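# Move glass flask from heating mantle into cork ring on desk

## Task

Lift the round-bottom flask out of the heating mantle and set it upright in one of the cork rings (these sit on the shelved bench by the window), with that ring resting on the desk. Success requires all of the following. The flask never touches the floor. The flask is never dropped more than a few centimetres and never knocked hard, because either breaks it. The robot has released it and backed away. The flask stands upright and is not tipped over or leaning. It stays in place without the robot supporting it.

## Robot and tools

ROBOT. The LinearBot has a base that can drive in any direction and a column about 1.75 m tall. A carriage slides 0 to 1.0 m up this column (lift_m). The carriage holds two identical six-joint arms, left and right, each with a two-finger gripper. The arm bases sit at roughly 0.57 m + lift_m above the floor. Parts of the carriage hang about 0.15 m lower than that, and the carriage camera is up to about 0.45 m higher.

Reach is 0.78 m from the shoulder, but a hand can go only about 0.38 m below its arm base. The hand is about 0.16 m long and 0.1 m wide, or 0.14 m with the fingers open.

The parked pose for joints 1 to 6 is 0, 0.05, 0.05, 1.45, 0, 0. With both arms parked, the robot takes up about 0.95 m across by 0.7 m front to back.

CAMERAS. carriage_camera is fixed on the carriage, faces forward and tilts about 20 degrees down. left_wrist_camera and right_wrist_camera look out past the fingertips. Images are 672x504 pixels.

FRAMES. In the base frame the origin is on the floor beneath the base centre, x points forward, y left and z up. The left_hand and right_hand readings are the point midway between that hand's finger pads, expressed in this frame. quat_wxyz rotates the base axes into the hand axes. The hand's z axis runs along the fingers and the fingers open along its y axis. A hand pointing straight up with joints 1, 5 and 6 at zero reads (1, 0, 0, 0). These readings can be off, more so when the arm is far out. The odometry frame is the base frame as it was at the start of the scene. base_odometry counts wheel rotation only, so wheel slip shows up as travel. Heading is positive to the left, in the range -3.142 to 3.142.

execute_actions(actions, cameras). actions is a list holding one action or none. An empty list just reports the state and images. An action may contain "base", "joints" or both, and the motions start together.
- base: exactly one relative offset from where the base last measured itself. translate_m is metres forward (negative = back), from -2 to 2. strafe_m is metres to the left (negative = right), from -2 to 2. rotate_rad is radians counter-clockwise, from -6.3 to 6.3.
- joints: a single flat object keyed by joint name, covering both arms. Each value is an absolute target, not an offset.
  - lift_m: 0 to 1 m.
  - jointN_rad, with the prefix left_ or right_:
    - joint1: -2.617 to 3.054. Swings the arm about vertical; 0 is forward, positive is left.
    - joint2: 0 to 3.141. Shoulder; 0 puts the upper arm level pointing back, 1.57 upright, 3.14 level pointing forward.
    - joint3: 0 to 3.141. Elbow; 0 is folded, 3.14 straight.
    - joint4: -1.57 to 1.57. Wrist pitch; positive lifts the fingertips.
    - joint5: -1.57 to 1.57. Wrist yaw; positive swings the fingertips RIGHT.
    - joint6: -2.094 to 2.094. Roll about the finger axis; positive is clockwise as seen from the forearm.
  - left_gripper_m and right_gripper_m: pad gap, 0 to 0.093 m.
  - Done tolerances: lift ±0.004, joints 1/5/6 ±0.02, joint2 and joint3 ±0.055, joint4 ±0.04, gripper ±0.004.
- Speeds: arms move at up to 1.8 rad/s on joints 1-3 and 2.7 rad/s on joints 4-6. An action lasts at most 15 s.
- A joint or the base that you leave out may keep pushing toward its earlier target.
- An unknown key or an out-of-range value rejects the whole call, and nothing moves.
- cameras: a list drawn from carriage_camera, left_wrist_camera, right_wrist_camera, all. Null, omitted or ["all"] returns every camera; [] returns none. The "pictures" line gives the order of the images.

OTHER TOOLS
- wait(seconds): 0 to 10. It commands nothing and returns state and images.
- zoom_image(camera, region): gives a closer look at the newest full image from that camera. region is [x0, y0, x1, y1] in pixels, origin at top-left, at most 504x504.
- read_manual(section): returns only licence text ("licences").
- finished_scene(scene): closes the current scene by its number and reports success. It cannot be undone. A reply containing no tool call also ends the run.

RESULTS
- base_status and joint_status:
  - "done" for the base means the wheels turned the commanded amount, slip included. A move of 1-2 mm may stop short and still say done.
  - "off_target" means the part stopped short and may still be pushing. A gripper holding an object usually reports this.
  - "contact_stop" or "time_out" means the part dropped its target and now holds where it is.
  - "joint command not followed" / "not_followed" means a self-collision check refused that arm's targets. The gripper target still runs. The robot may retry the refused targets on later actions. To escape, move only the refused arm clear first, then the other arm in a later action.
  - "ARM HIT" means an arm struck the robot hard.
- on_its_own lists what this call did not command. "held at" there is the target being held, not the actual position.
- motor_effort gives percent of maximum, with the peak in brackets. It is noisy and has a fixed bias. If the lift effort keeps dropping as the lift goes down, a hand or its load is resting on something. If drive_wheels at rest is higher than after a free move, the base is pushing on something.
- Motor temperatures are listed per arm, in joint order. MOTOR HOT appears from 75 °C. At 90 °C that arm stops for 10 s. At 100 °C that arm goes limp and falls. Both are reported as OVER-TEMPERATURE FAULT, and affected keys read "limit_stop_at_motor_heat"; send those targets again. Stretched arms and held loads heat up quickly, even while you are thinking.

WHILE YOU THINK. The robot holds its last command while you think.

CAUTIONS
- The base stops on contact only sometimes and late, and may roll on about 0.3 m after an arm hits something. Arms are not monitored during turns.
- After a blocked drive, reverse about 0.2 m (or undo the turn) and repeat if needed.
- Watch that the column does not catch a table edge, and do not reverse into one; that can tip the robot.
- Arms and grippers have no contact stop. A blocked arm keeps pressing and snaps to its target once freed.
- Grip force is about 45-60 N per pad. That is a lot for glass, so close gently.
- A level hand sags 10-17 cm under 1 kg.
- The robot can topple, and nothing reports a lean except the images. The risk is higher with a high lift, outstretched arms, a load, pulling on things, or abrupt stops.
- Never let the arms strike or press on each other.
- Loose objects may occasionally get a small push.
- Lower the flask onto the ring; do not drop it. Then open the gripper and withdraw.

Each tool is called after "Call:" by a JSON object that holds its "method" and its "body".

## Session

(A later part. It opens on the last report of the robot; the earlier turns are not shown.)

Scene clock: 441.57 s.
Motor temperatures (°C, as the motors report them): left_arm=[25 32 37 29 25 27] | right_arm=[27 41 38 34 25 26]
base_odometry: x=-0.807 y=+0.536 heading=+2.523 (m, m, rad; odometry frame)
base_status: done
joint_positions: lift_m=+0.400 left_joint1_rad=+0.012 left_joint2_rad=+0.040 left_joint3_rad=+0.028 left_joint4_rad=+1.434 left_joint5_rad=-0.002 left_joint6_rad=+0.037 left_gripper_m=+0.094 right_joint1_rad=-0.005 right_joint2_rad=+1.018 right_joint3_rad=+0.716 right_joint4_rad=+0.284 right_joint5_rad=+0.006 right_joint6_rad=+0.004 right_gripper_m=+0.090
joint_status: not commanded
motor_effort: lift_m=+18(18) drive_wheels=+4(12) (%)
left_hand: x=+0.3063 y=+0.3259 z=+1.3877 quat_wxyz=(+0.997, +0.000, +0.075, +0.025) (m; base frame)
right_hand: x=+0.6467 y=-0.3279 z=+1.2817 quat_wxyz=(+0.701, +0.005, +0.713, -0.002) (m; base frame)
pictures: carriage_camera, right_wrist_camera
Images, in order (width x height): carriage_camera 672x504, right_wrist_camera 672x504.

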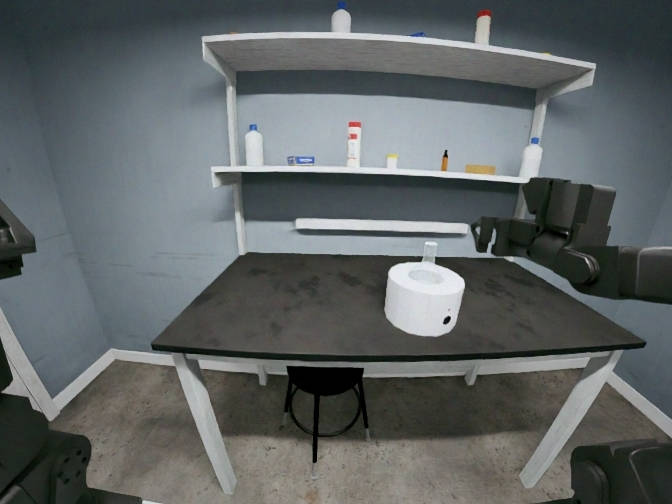

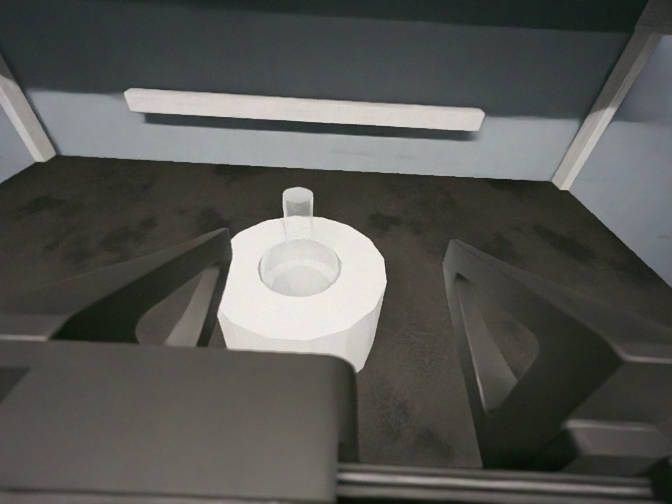

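Call:
{"method": "zoom_image", "body": {"camera": "carriage_camera", "region": [365, 225, 495, 345]}}

Call:
{"method": "zoom_image", "body": {"camera": "right_wrist_camera", "region": [200, 170, 410, 350]}}

Region (365, 225, 495, 345) of carriage_camera's 672x504 image, scaled by 3.877, with more detail than that image has; it fills the top 465 rows of this view, and the rest is white.

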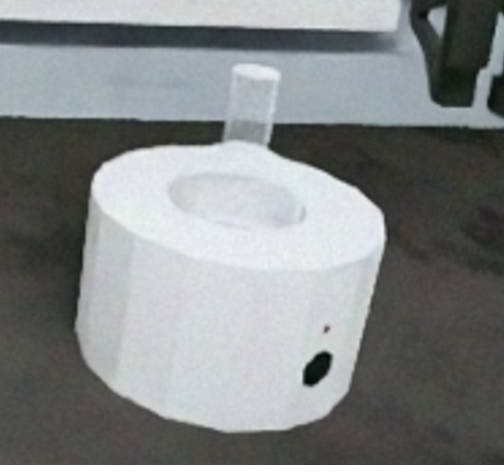

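Region (200, 170, 410, 350) of right_wrist_camera's 672x504 image, scaled by 2.400, with more detail than that image has; it fills the top 432 rows of this view, and the rest is white.

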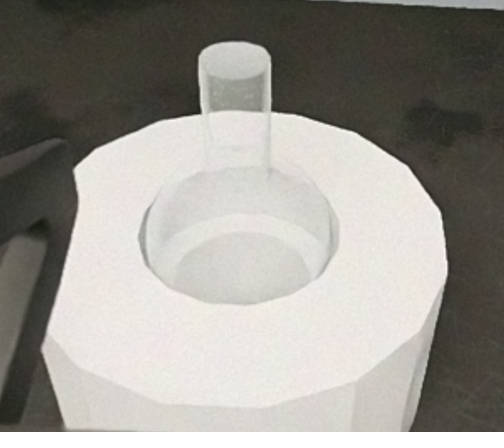

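Call:
{"method": "execute_actions", "body": {"actions": [{"base": {"strafe_m": 0.046}, "joints": {"lift_m": 0.25}}], "cameras": ["right_wrist_camera"]}}

Call:
{"method": "execute_actions", "body": {"actions": [{"base": {"translate_m": 0.15}}], "cameras": ["carriage_camera", "right_wrist_camera"]}}

Scene clock: 476.47 s.
Motor temperatures (°C, as the motors report them): left_arm=[25 33 38 29 25 27] | right_arm=[27 38 38 38 25 26]
base_odometry: x=-0.834 y=+0.499 heading=+2.523 (m, m, rad; odometry frame)
base_status: done
joint_positions: lift_m=+0.250 left_joint1_rad=+0.012 left_joint2_rad=+0.040 left_joint3_rad=+0.028 left_joint4_rad=+1.434 left_joint5_rad=-0.002 left_joint6_rad=+0.037 left_gripper_m=+0.094 right_joint1_rad=-0.005 right_joint2_rad=+1.016 right_joint3_rad=+0.707 right_joint4_rad=+0.289 right_joint5_rad=+0.005 right_joint6_rad=+0.004 right_gripper_m=+0.090
joint_status: all done
motor_effort: lift_m=+17(17) drive_wheels=-2(8) (%)
left_hand: x=+0.3063 y=+0.3259 z=+1.2378 quat_wxyz=(+0.997, +0.000, +0.075, +0.025) (m; base frame)
right_hand: x=+0.6461 y=-0.3278 z=+1.1297 quat_wxyz=(+0.700, +0.005, +0.714, -0.002) (m; base frame)
pictures: right_wrist_camera
Images, in order (width x height): right_wrist_camera 672x504.

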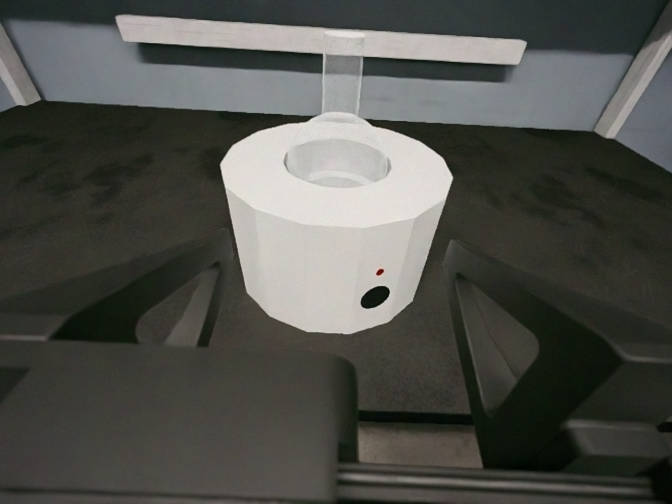

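Scene clock: 478.40 s.
Motor temperatures (°C, as the motors report them): left_arm=[25 33 38 29 25 27] | right_arm=[27 38 38 38 25 26]
base_odometry: x=-0.956 y=+0.586 heading=+2.524 (m, m, rad; odometry frame)
base_status: done
joint_positions: lift_m=+0.250 left_joint1_rad=+0.012 left_joint2_rad=+0.040 left_joint3_rad=+0.028 left_joint4_rad=+1.433 left_joint5_rad=-0.002 left_joint6_rad=+0.037 left_gripper_m=+0.094 right_joint1_rad=-0.005 right_joint2_rad=+1.016 right_joint3_rad=+0.707 right_joint4_rad=+0.290 right_joint5_rad=+0.005 right_joint6_rad=+0.004 right_gripper_m=+0.090
joint_status: not commanded
motor_effort: lift_m=+17(17) drive_wheels=+2(10) (%)
left_hand: x=+0.3066 y=+0.3259 z=+1.2377 quat_wxyz=(+0.997, +0.000, +0.075, +0.025) (m; base frame)
right_hand: x=+0.6461 y=-0.3278 z=+1.1298 quat_wxyz=(+0.701, +0.005, +0.714, -0.002) (m; base frame)
pictures: carriage_camera, right_wrist_camera
Images, in order (width x height): carriage_camera 672x504, right_wrist_camera 672x504.

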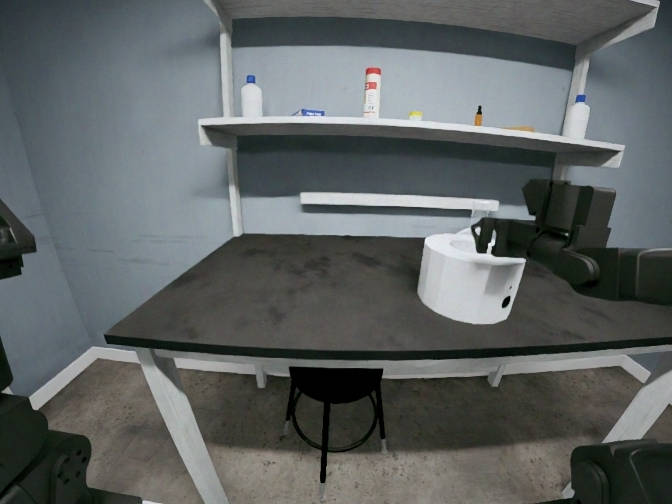

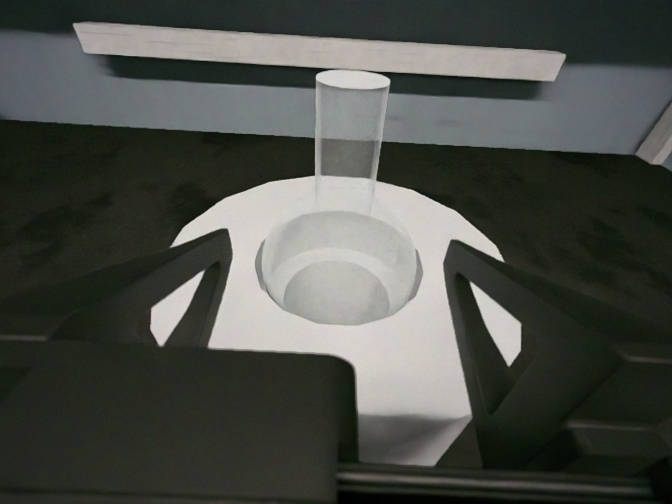

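Call:
{"method": "execute_actions", "body": {"actions": [{"base": {"translate_m": 0.05}, "joints": {"lift_m": 0.27}}], "cameras": ["carriage_camera", "right_wrist_camera"]}}

Scene clock: 502.00 s.
Motor temperatures (°C, as the motors report them): left_arm=[25 33 38 29 25 27] | right_arm=[27 37 39 40 25 26]
base_odometry: x=-0.997 y=+0.614 heading=+2.524 (m, m, rad; odometry frame)
base_status: done
joint_positions: lift_m=+0.270 left_joint1_rad=+0.012 left_joint2_rad=+0.040 left_joint3_rad=+0.028 left_joint4_rad=+1.433 left_joint5_rad=-0.002 left_joint6_rad=+0.037 left_gripper_m=+0.094 right_joint1_rad=-0.005 right_joint2_rad=+1.016 right_joint3_rad=+0.707 right_joint4_rad=+0.293 right_joint5_rad=+0.005 right_joint6_rad=+0.004 right_gripper_m=+0.090
joint_status: all done
motor_effort: lift_m=+18(21) drive_wheels=-4(8) (%)
left_hand: x=+0.3065 y=+0.3259 z=+1.2576 quat_wxyz=(+0.997, +0.000, +0.075, +0.025) (m; base frame)
right_hand: x=+0.6462 y=-0.3278 z=+1.1504 quat_wxyz=(+0.702, +0.005, +0.713, -0.002) (m; base frame)
pictures: carriage_camera, right_wrist_camera
Images, in order (width x height): carriage_camera 672x504, right_wrist_camera 672x504.

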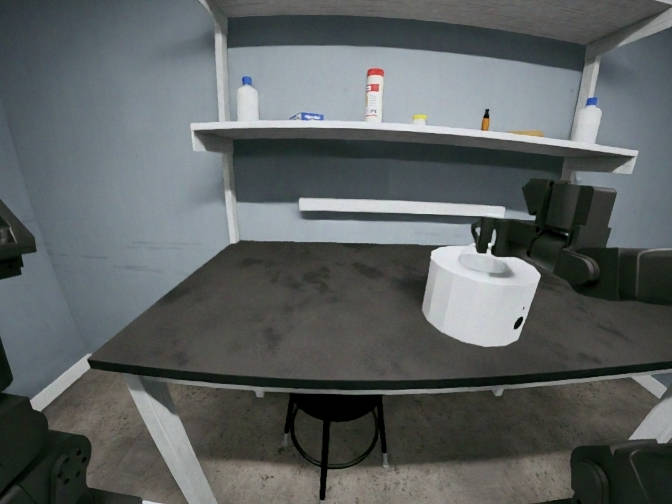

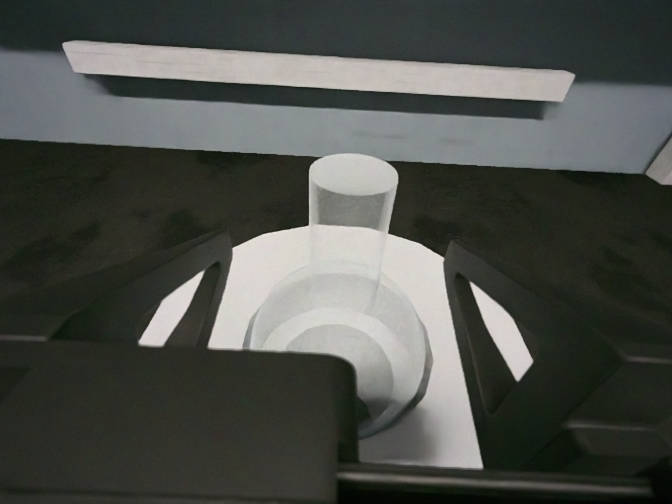

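Call:
{"method": "execute_actions", "body": {"actions": [{"base": {"translate_m": 0.022}, "joints": {"right_joint1_rad": -0.012}}], "cameras": ["right_wrist_camera"]}}

Scene clock: 514.57 s.
Motor temperatures (°C, as the motors report them): left_arm=[25 33 38 29 25 27] | right_arm=[27 37 40 40 25 26]
base_odometry: x=-1.015 y=+0.627 heading=+2.525 (m, m, rad; odometry frame)
base_status: done
joint_positions: lift_m=+0.270 left_joint1_rad=+0.012 left_joint2_rad=+0.040 left_joint3_rad=+0.028 left_joint4_rad=+1.433 left_joint5_rad=-0.002 left_joint6_rad=+0.037 left_gripper_m=+0.094 right_joint1_rad=-0.005 right_joint2_rad=+1.016 right_joint3_rad=+0.707 right_joint4_rad=+0.293 right_joint5_rad=+0.005 right_joint6_rad=+0.004 right_gripper_m=+0.090
joint_status: all done
motor_effort: lift_m=+18(18) drive_wheels=+2(8) (%)
left_hand: x=+0.3067 y=+0.3259 z=+1.2576 quat_wxyz=(+0.997, +0.000, +0.075, +0.025) (m; base frame)
right_hand: x=+0.6461 y=-0.3279 z=+1.1503 quat_wxyz=(+0.702, +0.005, +0.713, -0.002) (m; base frame)
pictures: right_wrist_camera
Images, in order (width x height): right_wrist_camera 672x504.

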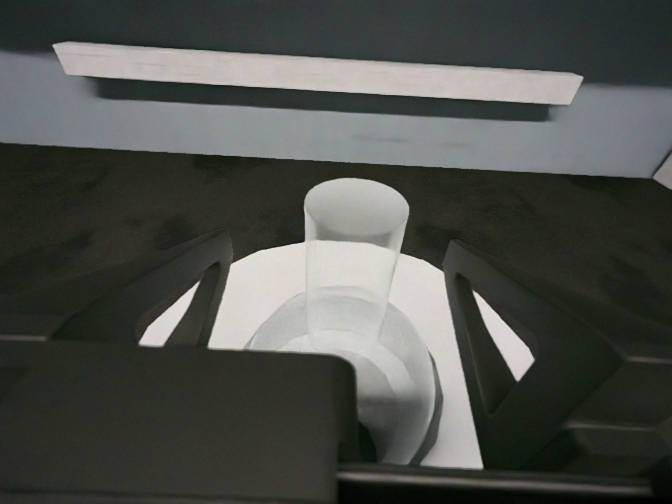

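Call:
{"method": "execute_actions", "body": {"actions": [{"base": {"strafe_m": -0.005}, "joints": {"right_gripper_m": 0.046}}], "cameras": ["right_wrist_camera"]}}

Scene clock: 527.77 s.
Motor temperatures (°C, as the motors report them): left_arm=[25 33 38 29 25 27] | right_arm=[27 37 40 41 25 26]
base_odometry: x=-1.013 y=+0.631 heading=+2.525 (m, m, rad; odometry frame)
base_status: done
joint_positions: lift_m=+0.270 left_joint1_rad=+0.012 left_joint2_rad=+0.040 left_joint3_rad=+0.028 left_joint4_rad=+1.433 left_joint5_rad=-0.002 left_joint6_rad=+0.037 left_gripper_m=+0.094 right_joint1_rad=-0.005 right_joint2_rad=+1.016 right_joint3_rad=+0.707 right_joint4_rad=+0.293 right_joint5_rad=+0.005 right_joint6_rad=+0.004 right_gripper_m=+0.046
joint_status: all done
motor_effort: lift_m=+18(18) drive_wheels=+2(4) (%)
left_hand: x=+0.3066 y=+0.3259 z=+1.2576 quat_wxyz=(+0.997, +0.000, +0.075, +0.025) (m; base frame)
right_hand: x=+0.6461 y=-0.3279 z=+1.1503 quat_wxyz=(+0.702, +0.005, +0.713, -0.002) (m; base frame)
pictures: right_wrist_camera
Images, in order (width x height): right_wrist_camera 672x504.

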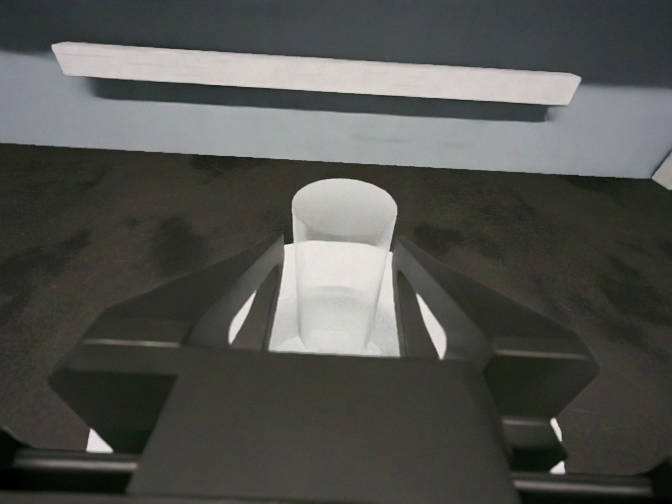

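Centered. Now close on the neck.

Call:
{"method": "execute_actions", "body": {"actions": [{"joints": {"right_gripper_m": 0.022}}], "cameras": ["right_wrist_camera"]}}

Scene clock: 532.40 s.
Motor temperatures (°C, as the motors report them): left_arm=[25 33 38 29 25 27] | right_arm=[27 37 40 41 25 26]
base_odometry: x=-1.013 y=+0.631 heading=+2.525 (m, m, rad; odometry frame)
base_status: not commanded
joint_positions: lift_m=+0.270 left_joint1_rad=+0.012 left_joint2_rad=+0.040 left_joint3_rad=+0.028 left_joint4_rad=+1.433 left_joint5_rad=-0.002 left_joint6_rad=+0.037 left_gripper_m=+0.094 right_joint1_rad=-0.005 right_joint2_rad=+1.016 right_joint3_rad=+0.707 right_joint4_rad=+0.293 right_joint5_rad=+0.005 right_joint6_rad=+0.003 right_gripper_m=+0.033
joint_status: right_gripper_m off_target (ended at +0.033, target +0.022)
motor_effort: lift_m=+18(18) drive_wheels=+2(3) (%)
left_hand: x=+0.3066 y=+0.3259 z=+1.2576 quat_wxyz=(+0.997, +0.000, +0.075, +0.025) (m; base frame)
right_hand: x=+0.6461 y=-0.3279 z=+1.1503 quat_wxyz=(+0.701, +0.005, +0.713, -0.002) (m; base frame)
pictures: right_wrist_camera
Images, in order (width x height): right_wrist_camera 672x504.

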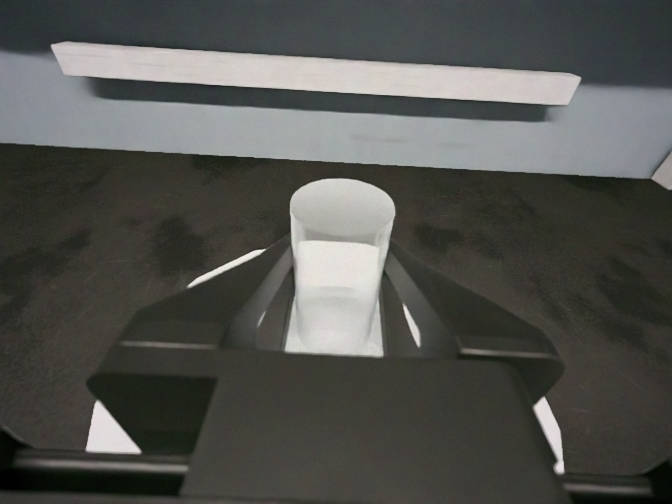

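Call:
{"method": "execute_actions", "body": {"actions": [{"joints": {"lift_m": 0.295}}], "cameras": ["right_wrist_camera"]}}

Scene clock: 539.37 s.
Motor temperatures (°C, as the motors report them): left_arm=[25 33 38 29 25 27] | right_arm=[27 36 40 42 25 26]
base_odometry: x=-1.013 y=+0.631 heading=+2.525 (m, m, rad; odometry frame)
base_status: not commanded
joint_positions: lift_m=+0.295 left_joint1_rad=+0.012 left_joint2_rad=+0.040 left_joint3_rad=+0.028 left_joint4_rad=+1.433 left_joint5_rad=-0.002 left_joint6_rad=+0.037 left_gripper_m=+0.094 right_joint1_rad=-0.005 right_joint2_rad=+1.016 right_joint3_rad=+0.700 right_joint4_rad=+0.265 right_joint5_rad=+0.005 right_joint6_rad=+0.003 right_gripper_m=+0.033
joint_status: all done
motor_effort: lift_m=+18(21) drive_wheels=+3(3) (%)
left_hand: x=+0.3065 y=+0.3259 z=+1.2826 quat_wxyz=(+0.997, +0.000, +0.075, +0.025) (m; base frame)
right_hand: x=+0.6457 y=-0.3279 z=+1.1648 quat_wxyz=(+0.689, +0.005, +0.725, -0.002) (m; base frame)
pictures: right_wrist_camera
Images, in order (width x height): right_wrist_camera 672x504.

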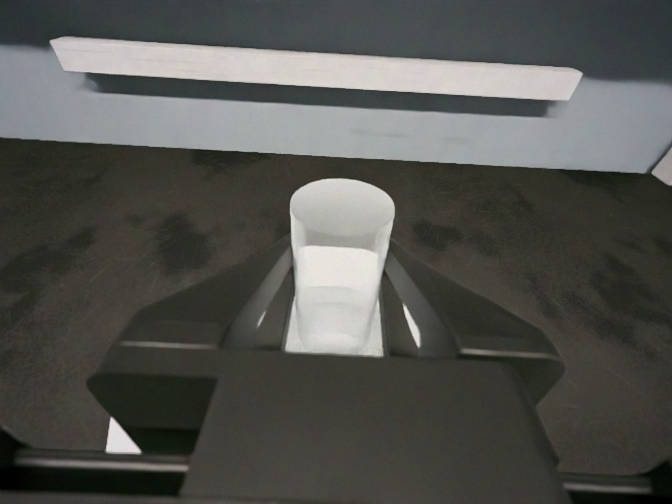

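Call:
{"method": "execute_actions", "body": {"actions": [{"joints": {"lift_m": 0.42}}], "cameras": ["carriage_camera"]}}

Scene clock: 544.93 s.
Motor temperatures (°C, as the motors report them): left_arm=[25 33 38 29 25 27] | right_arm=[27 36 41 43 25 26]
base_odometry: x=-1.013 y=+0.631 heading=+2.525 (m, m, rad; odometry frame)
base_status: not commanded
joint_positions: lift_m=+0.420 left_joint1_rad=+0.012 left_joint2_rad=+0.040 left_joint3_rad=+0.028 left_joint4_rad=+1.433 left_joint5_rad=-0.002 left_joint6_rad=+0.037 left_gripper_m=+0.094 right_joint1_rad=-0.005 right_joint2_rad=+1.016 right_joint3_rad=+0.700 right_joint4_rad=+0.257 right_joint5_rad=+0.005 right_joint6_rad=+0.003 right_gripper_m=+0.033
joint_status: all done
motor_effort: lift_m=+18(21) drive_wheels=+3(2) (%)
left_hand: x=+0.3065 y=+0.3259 z=+1.4076 quat_wxyz=(+0.997, +0.000, +0.075, +0.025) (m; base frame)
right_hand: x=+0.6456 y=-0.3279 z=+1.2878 quat_wxyz=(+0.686, +0.005, +0.728, -0.002) (m; base frame)
pictures: carriage_camera
Images, in order (width x height): carriage_camera 672x504.

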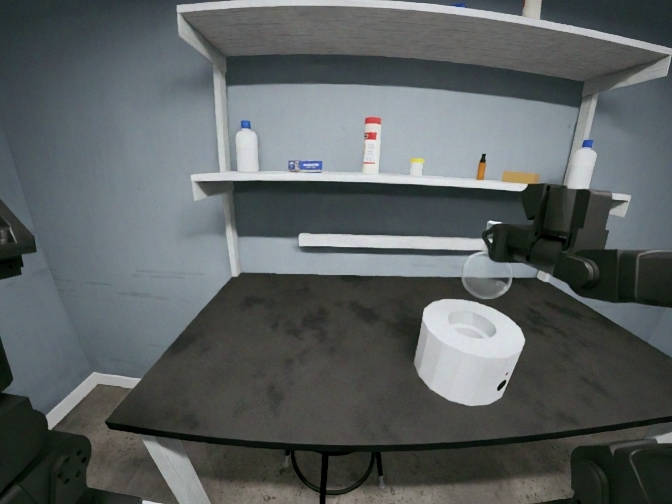

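Call:
{"method": "execute_actions", "body": {"actions": [{"base": {"translate_m": -1.463}, "joints": {"right_joint4_rad": 0.345}}], "cameras": ["right_wrist_camera"]}}

Call:
{"method": "execute_actions", "body": {"actions": [{"base": {"rotate_rad": 1.571}}], "cameras": ["carriage_camera"]}}

Scene clock: 565.37 s.
Motor temperatures (°C, as the motors report them): left_arm=[25 33 39 29 25 27] | right_arm=[27 36 41 46 25 26]
base_odometry: x=+0.181 y=-0.215 heading=+2.525 (m, m, rad; odometry frame)
base_status: done
joint_positions: lift_m=+0.420 left_joint1_rad=+0.012 left_joint2_rad=+0.040 left_joint3_rad=+0.028 left_joint4_rad=+1.433 left_joint5_rad=-0.002 left_joint6_rad=+0.037 left_gripper_m=+0.094 right_joint1_rad=-0.005 right_joint2_rad=+1.016 right_joint3_rad=+0.700 right_joint4_rad=+0.285 right_joint5_rad=+0.005 right_joint6_rad=+0.003 right_gripper_m=+0.033
joint_status: right_joint4_rad off_target (ended at +0.285, target +0.345)
motor_effort: lift_m=+18(18) drive_wheels=+0(9) (%)
left_hand: x=+0.3066 y=+0.3259 z=+1.4076 quat_wxyz=(+0.997, +0.000, +0.075, +0.025) (m; base frame)
right_hand: x=+0.6459 y=-0.3279 z=+1.2946 quat_wxyz=(+0.696, +0.005, +0.718, -0.002) (m; base frame)
pictures: right_wrist_camera
Images, in order (width x height): right_wrist_camera 672x504.

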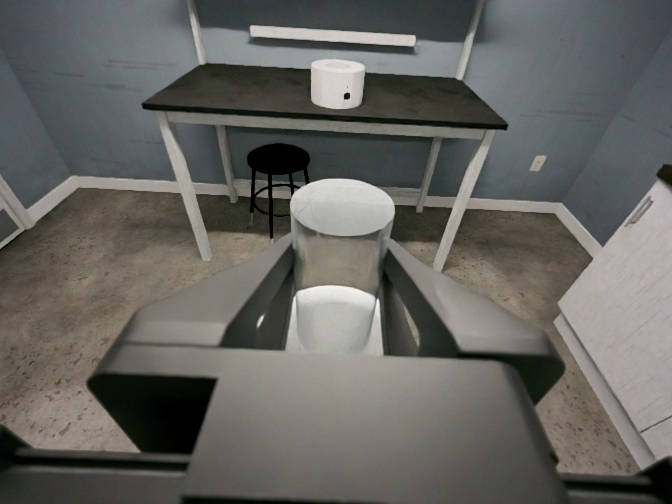

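Scene clock: 568.47 s.
Motor temperatures (°C, as the motors report them): left_arm=[25 33 39 29 25 27] | right_arm=[27 36 42 47 25 26]
base_odometry: x=+0.181 y=-0.215 heading=-2.188 (m, m, rad; odometry frame)
base_status: done
joint_positions: lift_m=+0.420 left_joint1_rad=+0.012 left_joint2_rad=+0.040 left_joint3_rad=+0.028 left_joint4_rad=+1.432 left_joint5_rad=-0.002 left_joint6_rad=+0.037 left_gripper_m=+0.094 right_joint1_rad=-0.005 right_joint2_rad=+1.016 right_joint3_rad=+0.700 right_joint4_rad=+0.285 right_joint5_rad=+0.005 right_joint6_rad=+0.003 right_gripper_m=+0.033
joint_status: not commanded
motor_effort: lift_m=+18(18) drive_wheels=+3(9) (%)
left_hand: x=+0.3068 y=+0.3259 z=+1.4076 quat_wxyz=(+0.997, +0.000, +0.076, +0.025) (m; base frame)
right_hand: x=+0.6459 y=-0.3279 z=+1.2947 quat_wxyz=(+0.696, +0.005, +0.718, -0.002) (m; base frame)
pictures: carriage_camera
Images, in order (width x height): carriage_camera 672x504.

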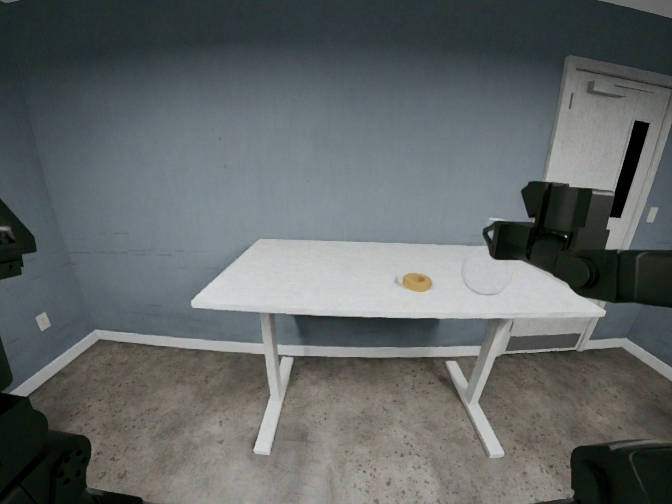

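Call:
{"method": "execute_actions", "body": {"actions": [{"base": {"translate_m": 0.42}, "joints": {"lift_m": 0.31}}], "cameras": ["carriage_camera", "right_wrist_camera"]}}

Scene clock: 582.47 s.
Motor temperatures (°C, as the motors report them): left_arm=[25 33 39 29 25 27] | right_arm=[27 36 42 49 25 26]
base_odometry: x=-0.061 y=-0.558 heading=-2.187 (m, m, rad; odometry frame)
base_status: done
joint_positions: lift_m=+0.310 left_joint1_rad=+0.012 left_joint2_rad=+0.040 left_joint3_rad=+0.028 left_joint4_rad=+1.433 left_joint5_rad=-0.002 left_joint6_rad=+0.037 left_gripper_m=+0.094 right_joint1_rad=-0.005 right_joint2_rad=+1.016 right_joint3_rad=+0.700 right_joint4_rad=+0.289 right_joint5_rad=+0.005 right_joint6_rad=+0.003 right_gripper_m=+0.033
joint_status: all done
motor_effort: lift_m=+18(18) drive_wheels=+4(12) (%)
left_hand: x=+0.3067 y=+0.3259 z=+1.2977 quat_wxyz=(+0.997, +0.000, +0.075, +0.025) (m; base frame)
right_hand: x=+0.6460 y=-0.3279 z=+1.1857 quat_wxyz=(+0.698, +0.005, +0.717, -0.002) (m; base frame)
pictures: carriage_camera, right_wrist_camera
Images, in order (width x height): carriage_camera 672x504, right_wrist_camera 672x504.

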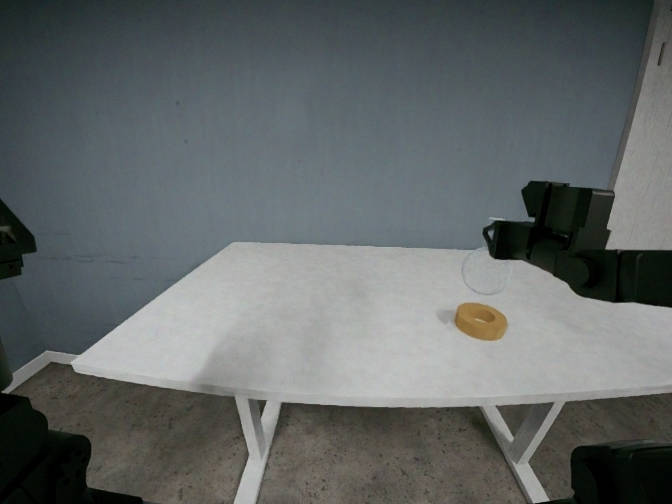

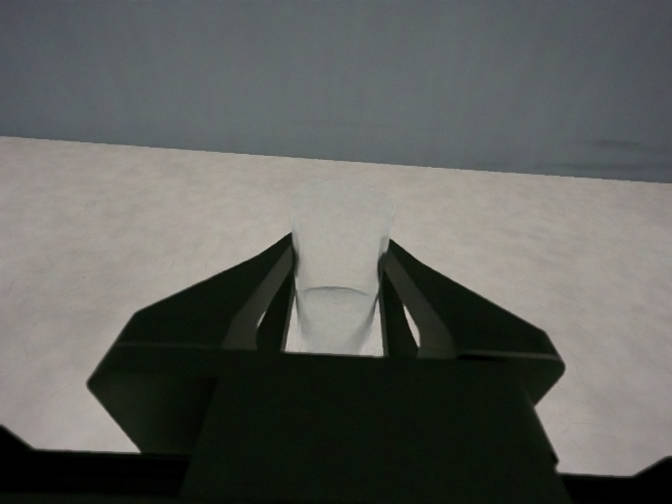

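Call:
{"method": "zoom_image", "body": {"camera": "carriage_camera", "region": [420, 200, 580, 360]}}

Region (420, 200, 580, 360) of carriage_camera's 672x504 image, scaled by 3.150, with more detail than that image has.

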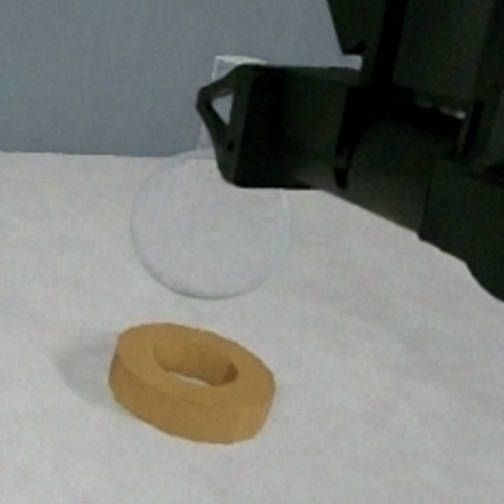

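Call:
{"method": "execute_actions", "body": {"actions": [{"base": {"strafe_m": -0.017}, "joints": {"lift_m": 0.27, "left_joint2_rad": 1.7, "left_joint3_rad": 1.4, "left_joint4_rad": 0.3, "left_joint5_rad": 1.55, "left_joint6_rad": 0}}], "cameras": ["carriage_camera", "left_wrist_camera"]}}

Scene clock: 635.17 s.
Motor temperatures (°C, as the motors report them): left_arm=[25 33 40 29 25 27] | right_arm=[27 36 43 53 25 26]
base_odometry: x=-0.075 y=-0.548 heading=-2.186 (m, m, rad; odometry frame)
base_status: done
joint_positions: lift_m=+0.270 left_joint1_rad=+0.012 left_joint2_rad=+1.691 left_joint3_rad=+1.379 left_joint4_rad=+0.304 left_joint5_rad=+1.540 left_joint6_rad=+0.003 left_gripper_m=+0.094 right_joint1_rad=-0.005 right_joint2_rad=+1.016 right_joint3_rad=+0.693 right_joint4_rad=+0.288 right_joint5_rad=+0.004 right_joint6_rad=+0.003 right_gripper_m=+0.033
joint_status: all done
motor_effort: lift_m=+18(20) drive_wheels=+2(6) (%)
left_hand: x=+0.6525 y=+0.1580 z=+1.1902 quat_wxyz=(+0.509, +0.488, +0.512, -0.490) (m; base frame)
right_hand: x=+0.6457 y=-0.3277 z=+1.1419 quat_wxyz=(+0.695, +0.004, +0.719, -0.002) (m; base frame)
pictures: carriage_camera, left_wrist_camera
Images, in order (width x height): carriage_camera 672x504, left_wrist_camera 672x504.

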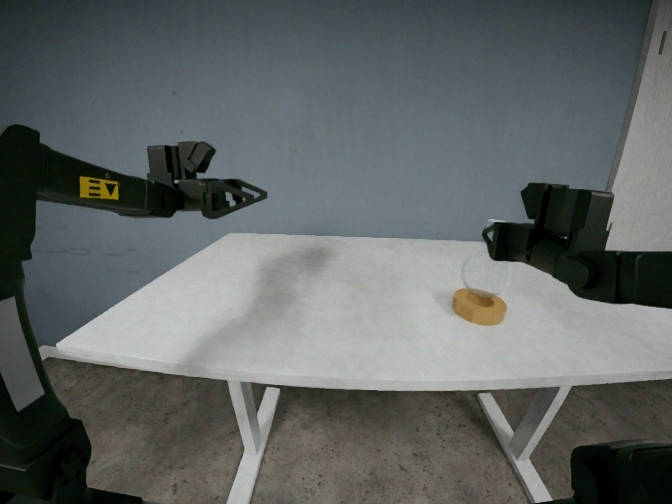

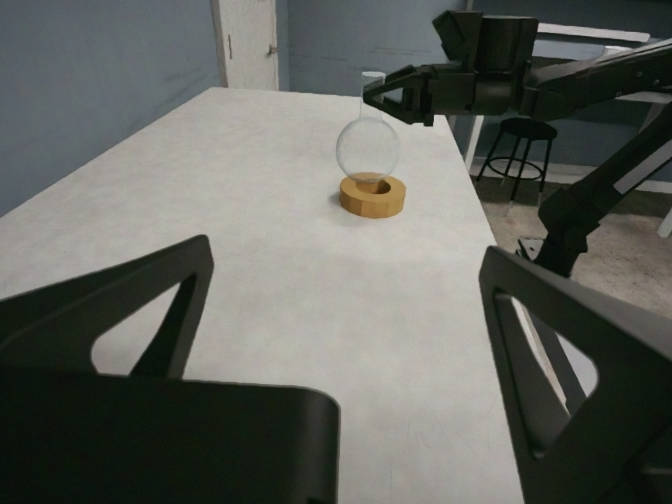

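Call:
{"method": "zoom_image", "body": {"camera": "left_wrist_camera", "region": [300, 55, 470, 225]}}

Call:
{"method": "zoom_image", "body": {"camera": "carriage_camera", "region": [430, 210, 550, 340]}}

Region (300, 55, 470, 225) of left_wrist_camera's 672x504 image, scaled by 2.965, with more detail than that image has.

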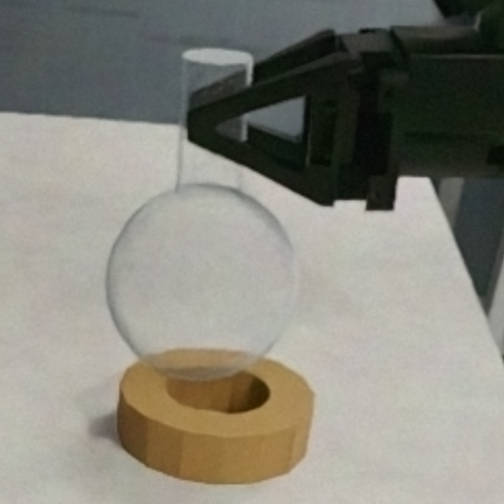

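Region (430, 210, 550, 340) of carriage_camera's 672x504 image, scaled by 3.877, with more detail than that image has; it fills the left 465 columns of this view, and the rest is white.

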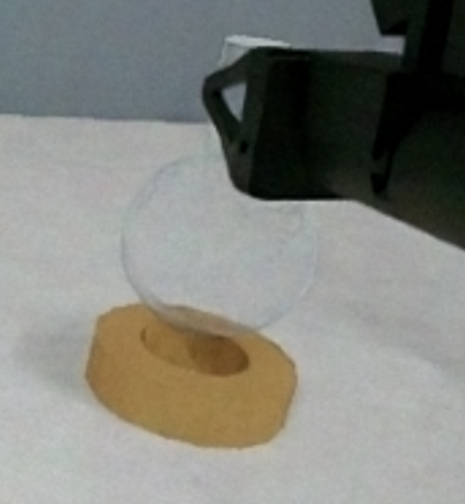

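Call:
{"method": "execute_actions", "body": {"actions": [{"base": {"translate_m": -0.012}}], "cameras": []}}

Call:
{"method": "execute_actions", "body": {"actions": [{"base": {"strafe_m": 0.009}}], "cameras": ["carriage_camera", "left_wrist_camera"]}}

Call:
{"method": "zoom_image", "body": {"camera": "left_wrist_camera", "region": [300, 55, 470, 225]}}

Call:
{"method": "zoom_image", "body": {"camera": "carriage_camera", "region": [430, 210, 550, 340]}}

Scene clock: 675.37 s.
Motor temperatures (°C, as the motors report them): left_arm=[25 39 45 32 25 27] | right_arm=[27 35 45 55 25 26]
base_odometry: x=-0.068 y=-0.539 heading=-2.186 (m, m, rad; odometry frame)
base_status: done
joint_positions: lift_m=+0.270 left_joint1_rad=+0.012 left_joint2_rad=+1.691 left_joint3_rad=+1.379 left_joint4_rad=+0.305 left_joint5_rad=+1.542 left_joint6_rad=+0.003 left_gripper_m=+0.094 right_joint1_rad=-0.005 right_joint2_rad=+1.016 right_joint3_rad=+0.693 right_joint4_rad=+0.288 right_joint5_rad=+0.004 right_joint6_rad=+0.003 right_gripper_m=+0.033
joint_status: not commanded
motor_effort: lift_m=+18(18) drive_wheels=+1(8) (%)
left_hand: x=+0.6521 y=+0.1580 z=+1.1903 quat_wxyz=(+0.509, +0.489, +0.511, -0.491) (m; base frame)
right_hand: x=+0.6457 y=-0.3277 z=+1.1419 quat_wxyz=(+0.695, +0.004, +0.719, -0.002) (m; base frame)
pictures: none
No camera images: the call's "cameras" was empty. Leave "cameras" out to get every camera's image.

Scene clock: 676.10 s.
Motor temperatures (°C, as the motors report them): left_arm=[25 39 45 32 25 27] | right_arm=[27 35 45 55 25 26]
base_odometry: x=-0.061 y=-0.544 heading=-2.186 (m, m, rad; odometry frame)
base_status: done
joint_positions: lift_m=+0.270 left_joint1_rad=+0.012 left_joint2_rad=+1.691 left_joint3_rad=+1.379 left_joint4_rad=+0.305 left_joint5_rad=+1.542 left_joint6_rad=+0.003 left_gripper_m=+0.094 right_joint1_rad=-0.005 right_joint2_rad=+1.016 right_joint3_rad=+0.693 right_joint4_rad=+0.288 right_joint5_rad=+0.004 right_joint6_rad=+0.003 right_gripper_m=+0.033
joint_status: not commanded
motor_effort: lift_m=+18(18) drive_wheels=-3(9) (%)
left_hand: x=+0.6521 y=+0.1580 z=+1.1903 quat_wxyz=(+0.509, +0.489, +0.511, -0.491) (m; base frame)
right_hand: x=+0.6457 y=-0.3277 z=+1.1419 quat_wxyz=(+0.695, +0.004, +0.719, -0.002) (m; base frame)
pictures: carriage_camera, left_wrist_camera
Images, in order (width x height): carriage_camera 672x504, left_wrist_camera 672x504.

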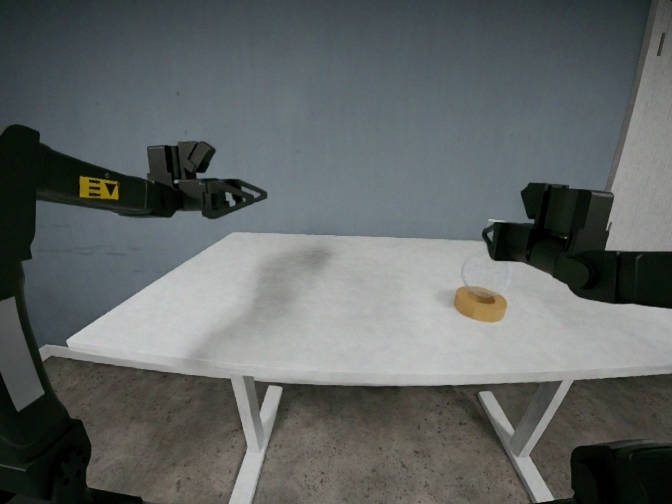

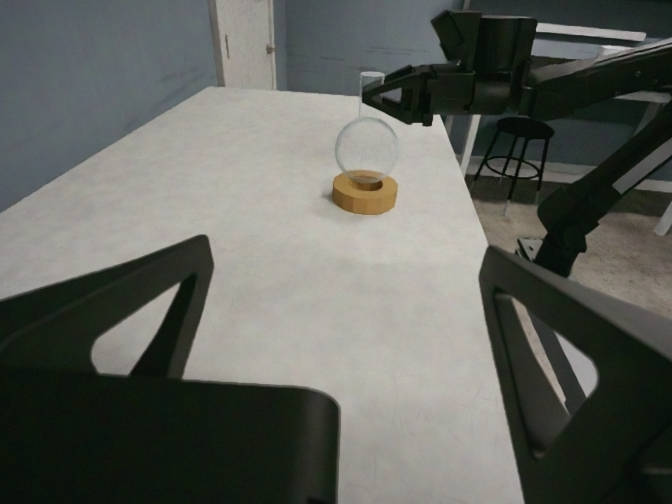

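Region (300, 55, 470, 225) of left_wrist_camera's 672x504 image, scaled by 2.965, with more detail than that image has.

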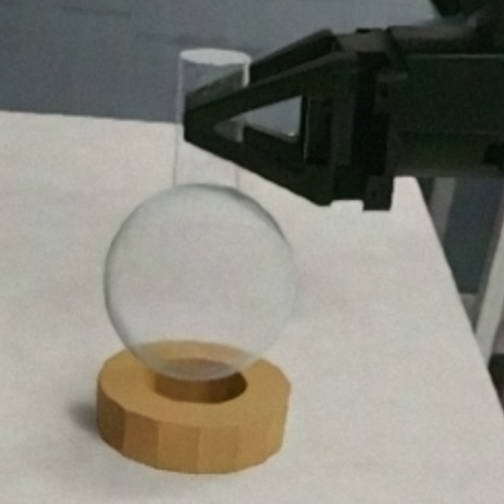

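Region (430, 210, 550, 340) of carriage_camera's 672x504 image, scaled by 3.877, with more detail than that image has; it fills the left 465 columns of this view, and the rest is white.

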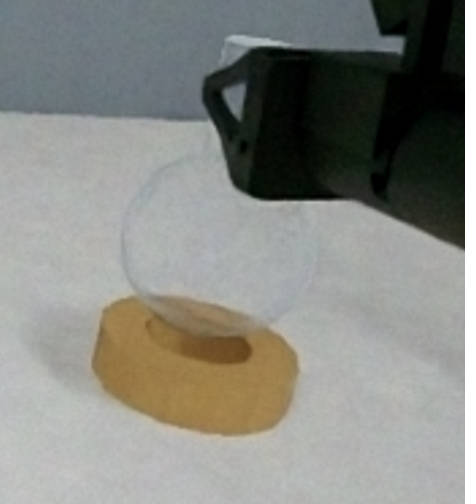

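Call:
{"method": "execute_actions", "body": {"actions": [{"joints": {"lift_m": 0.254}}], "cameras": ["carriage_camera", "left_wrist_camera"]}}

Call:
{"method": "zoom_image", "body": {"camera": "left_wrist_camera", "region": [300, 55, 470, 225]}}

Call:
{"method": "zoom_image", "body": {"camera": "carriage_camera", "region": [430, 210, 550, 340]}}

Scene clock: 684.50 s.
Motor temperatures (°C, as the motors report them): left_arm=[25 40 46 33 25 27] | right_arm=[27 35 45 56 25 26]
base_odometry: x=-0.061 y=-0.544 heading=-2.186 (m, m, rad; odometry frame)
base_status: not commanded
joint_positions: lift_m=+0.254 left_joint1_rad=+0.012 left_joint2_rad=+1.694 left_joint3_rad=+1.387 left_joint4_rad=+0.304 left_joint5_rad=+1.544 left_joint6_rad=+0.003 left_gripper_m=+0.094 right_joint1_rad=-0.005 right_joint2_rad=+1.016 right_joint3_rad=+0.693 right_joint4_rad=+0.298 right_joint5_rad=+0.004 right_joint6_rad=+0.003 right_gripper_m=+0.033
joint_status: all done
motor_effort: lift_m=+17(18) drive_wheels=-4(5) (%)
left_hand: x=+0.6525 y=+0.1580 z=+1.1760 quat_wxyz=(+0.510, +0.490, +0.510, -0.490) (m; base frame)
right_hand: x=+0.6458 y=-0.3277 z=+1.1284 quat_wxyz=(+0.698, +0.004, +0.716, -0.002) (m; base frame)
pictures: carriage_camera, left_wrist_camera
Images, in order (width x height): carriage_camera 672x504, left_wrist_camera 672x504.

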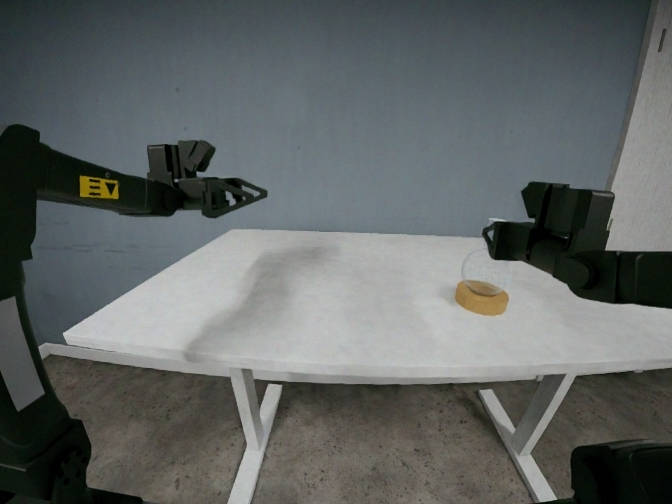

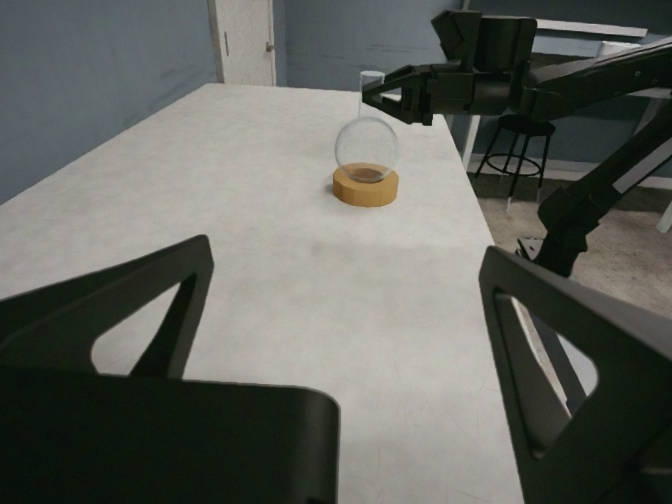

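Region (300, 55, 470, 225) of left_wrist_camera's 672x504 image, scaled by 2.965, with more detail than that image has.

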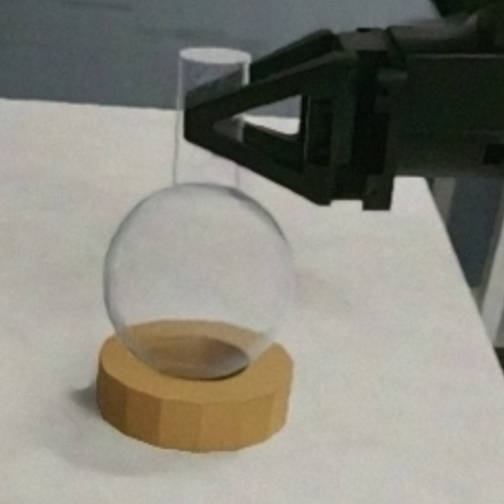

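Region (430, 210, 550, 340) of carriage_camera's 672x504 image, scaled by 3.877, with more detail than that image has; it fills the left 465 columns of this view, and the rest is white.

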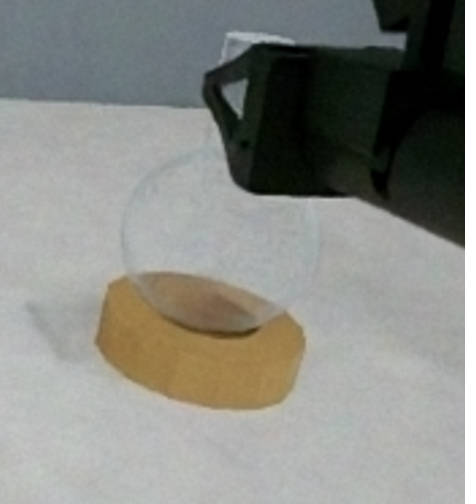

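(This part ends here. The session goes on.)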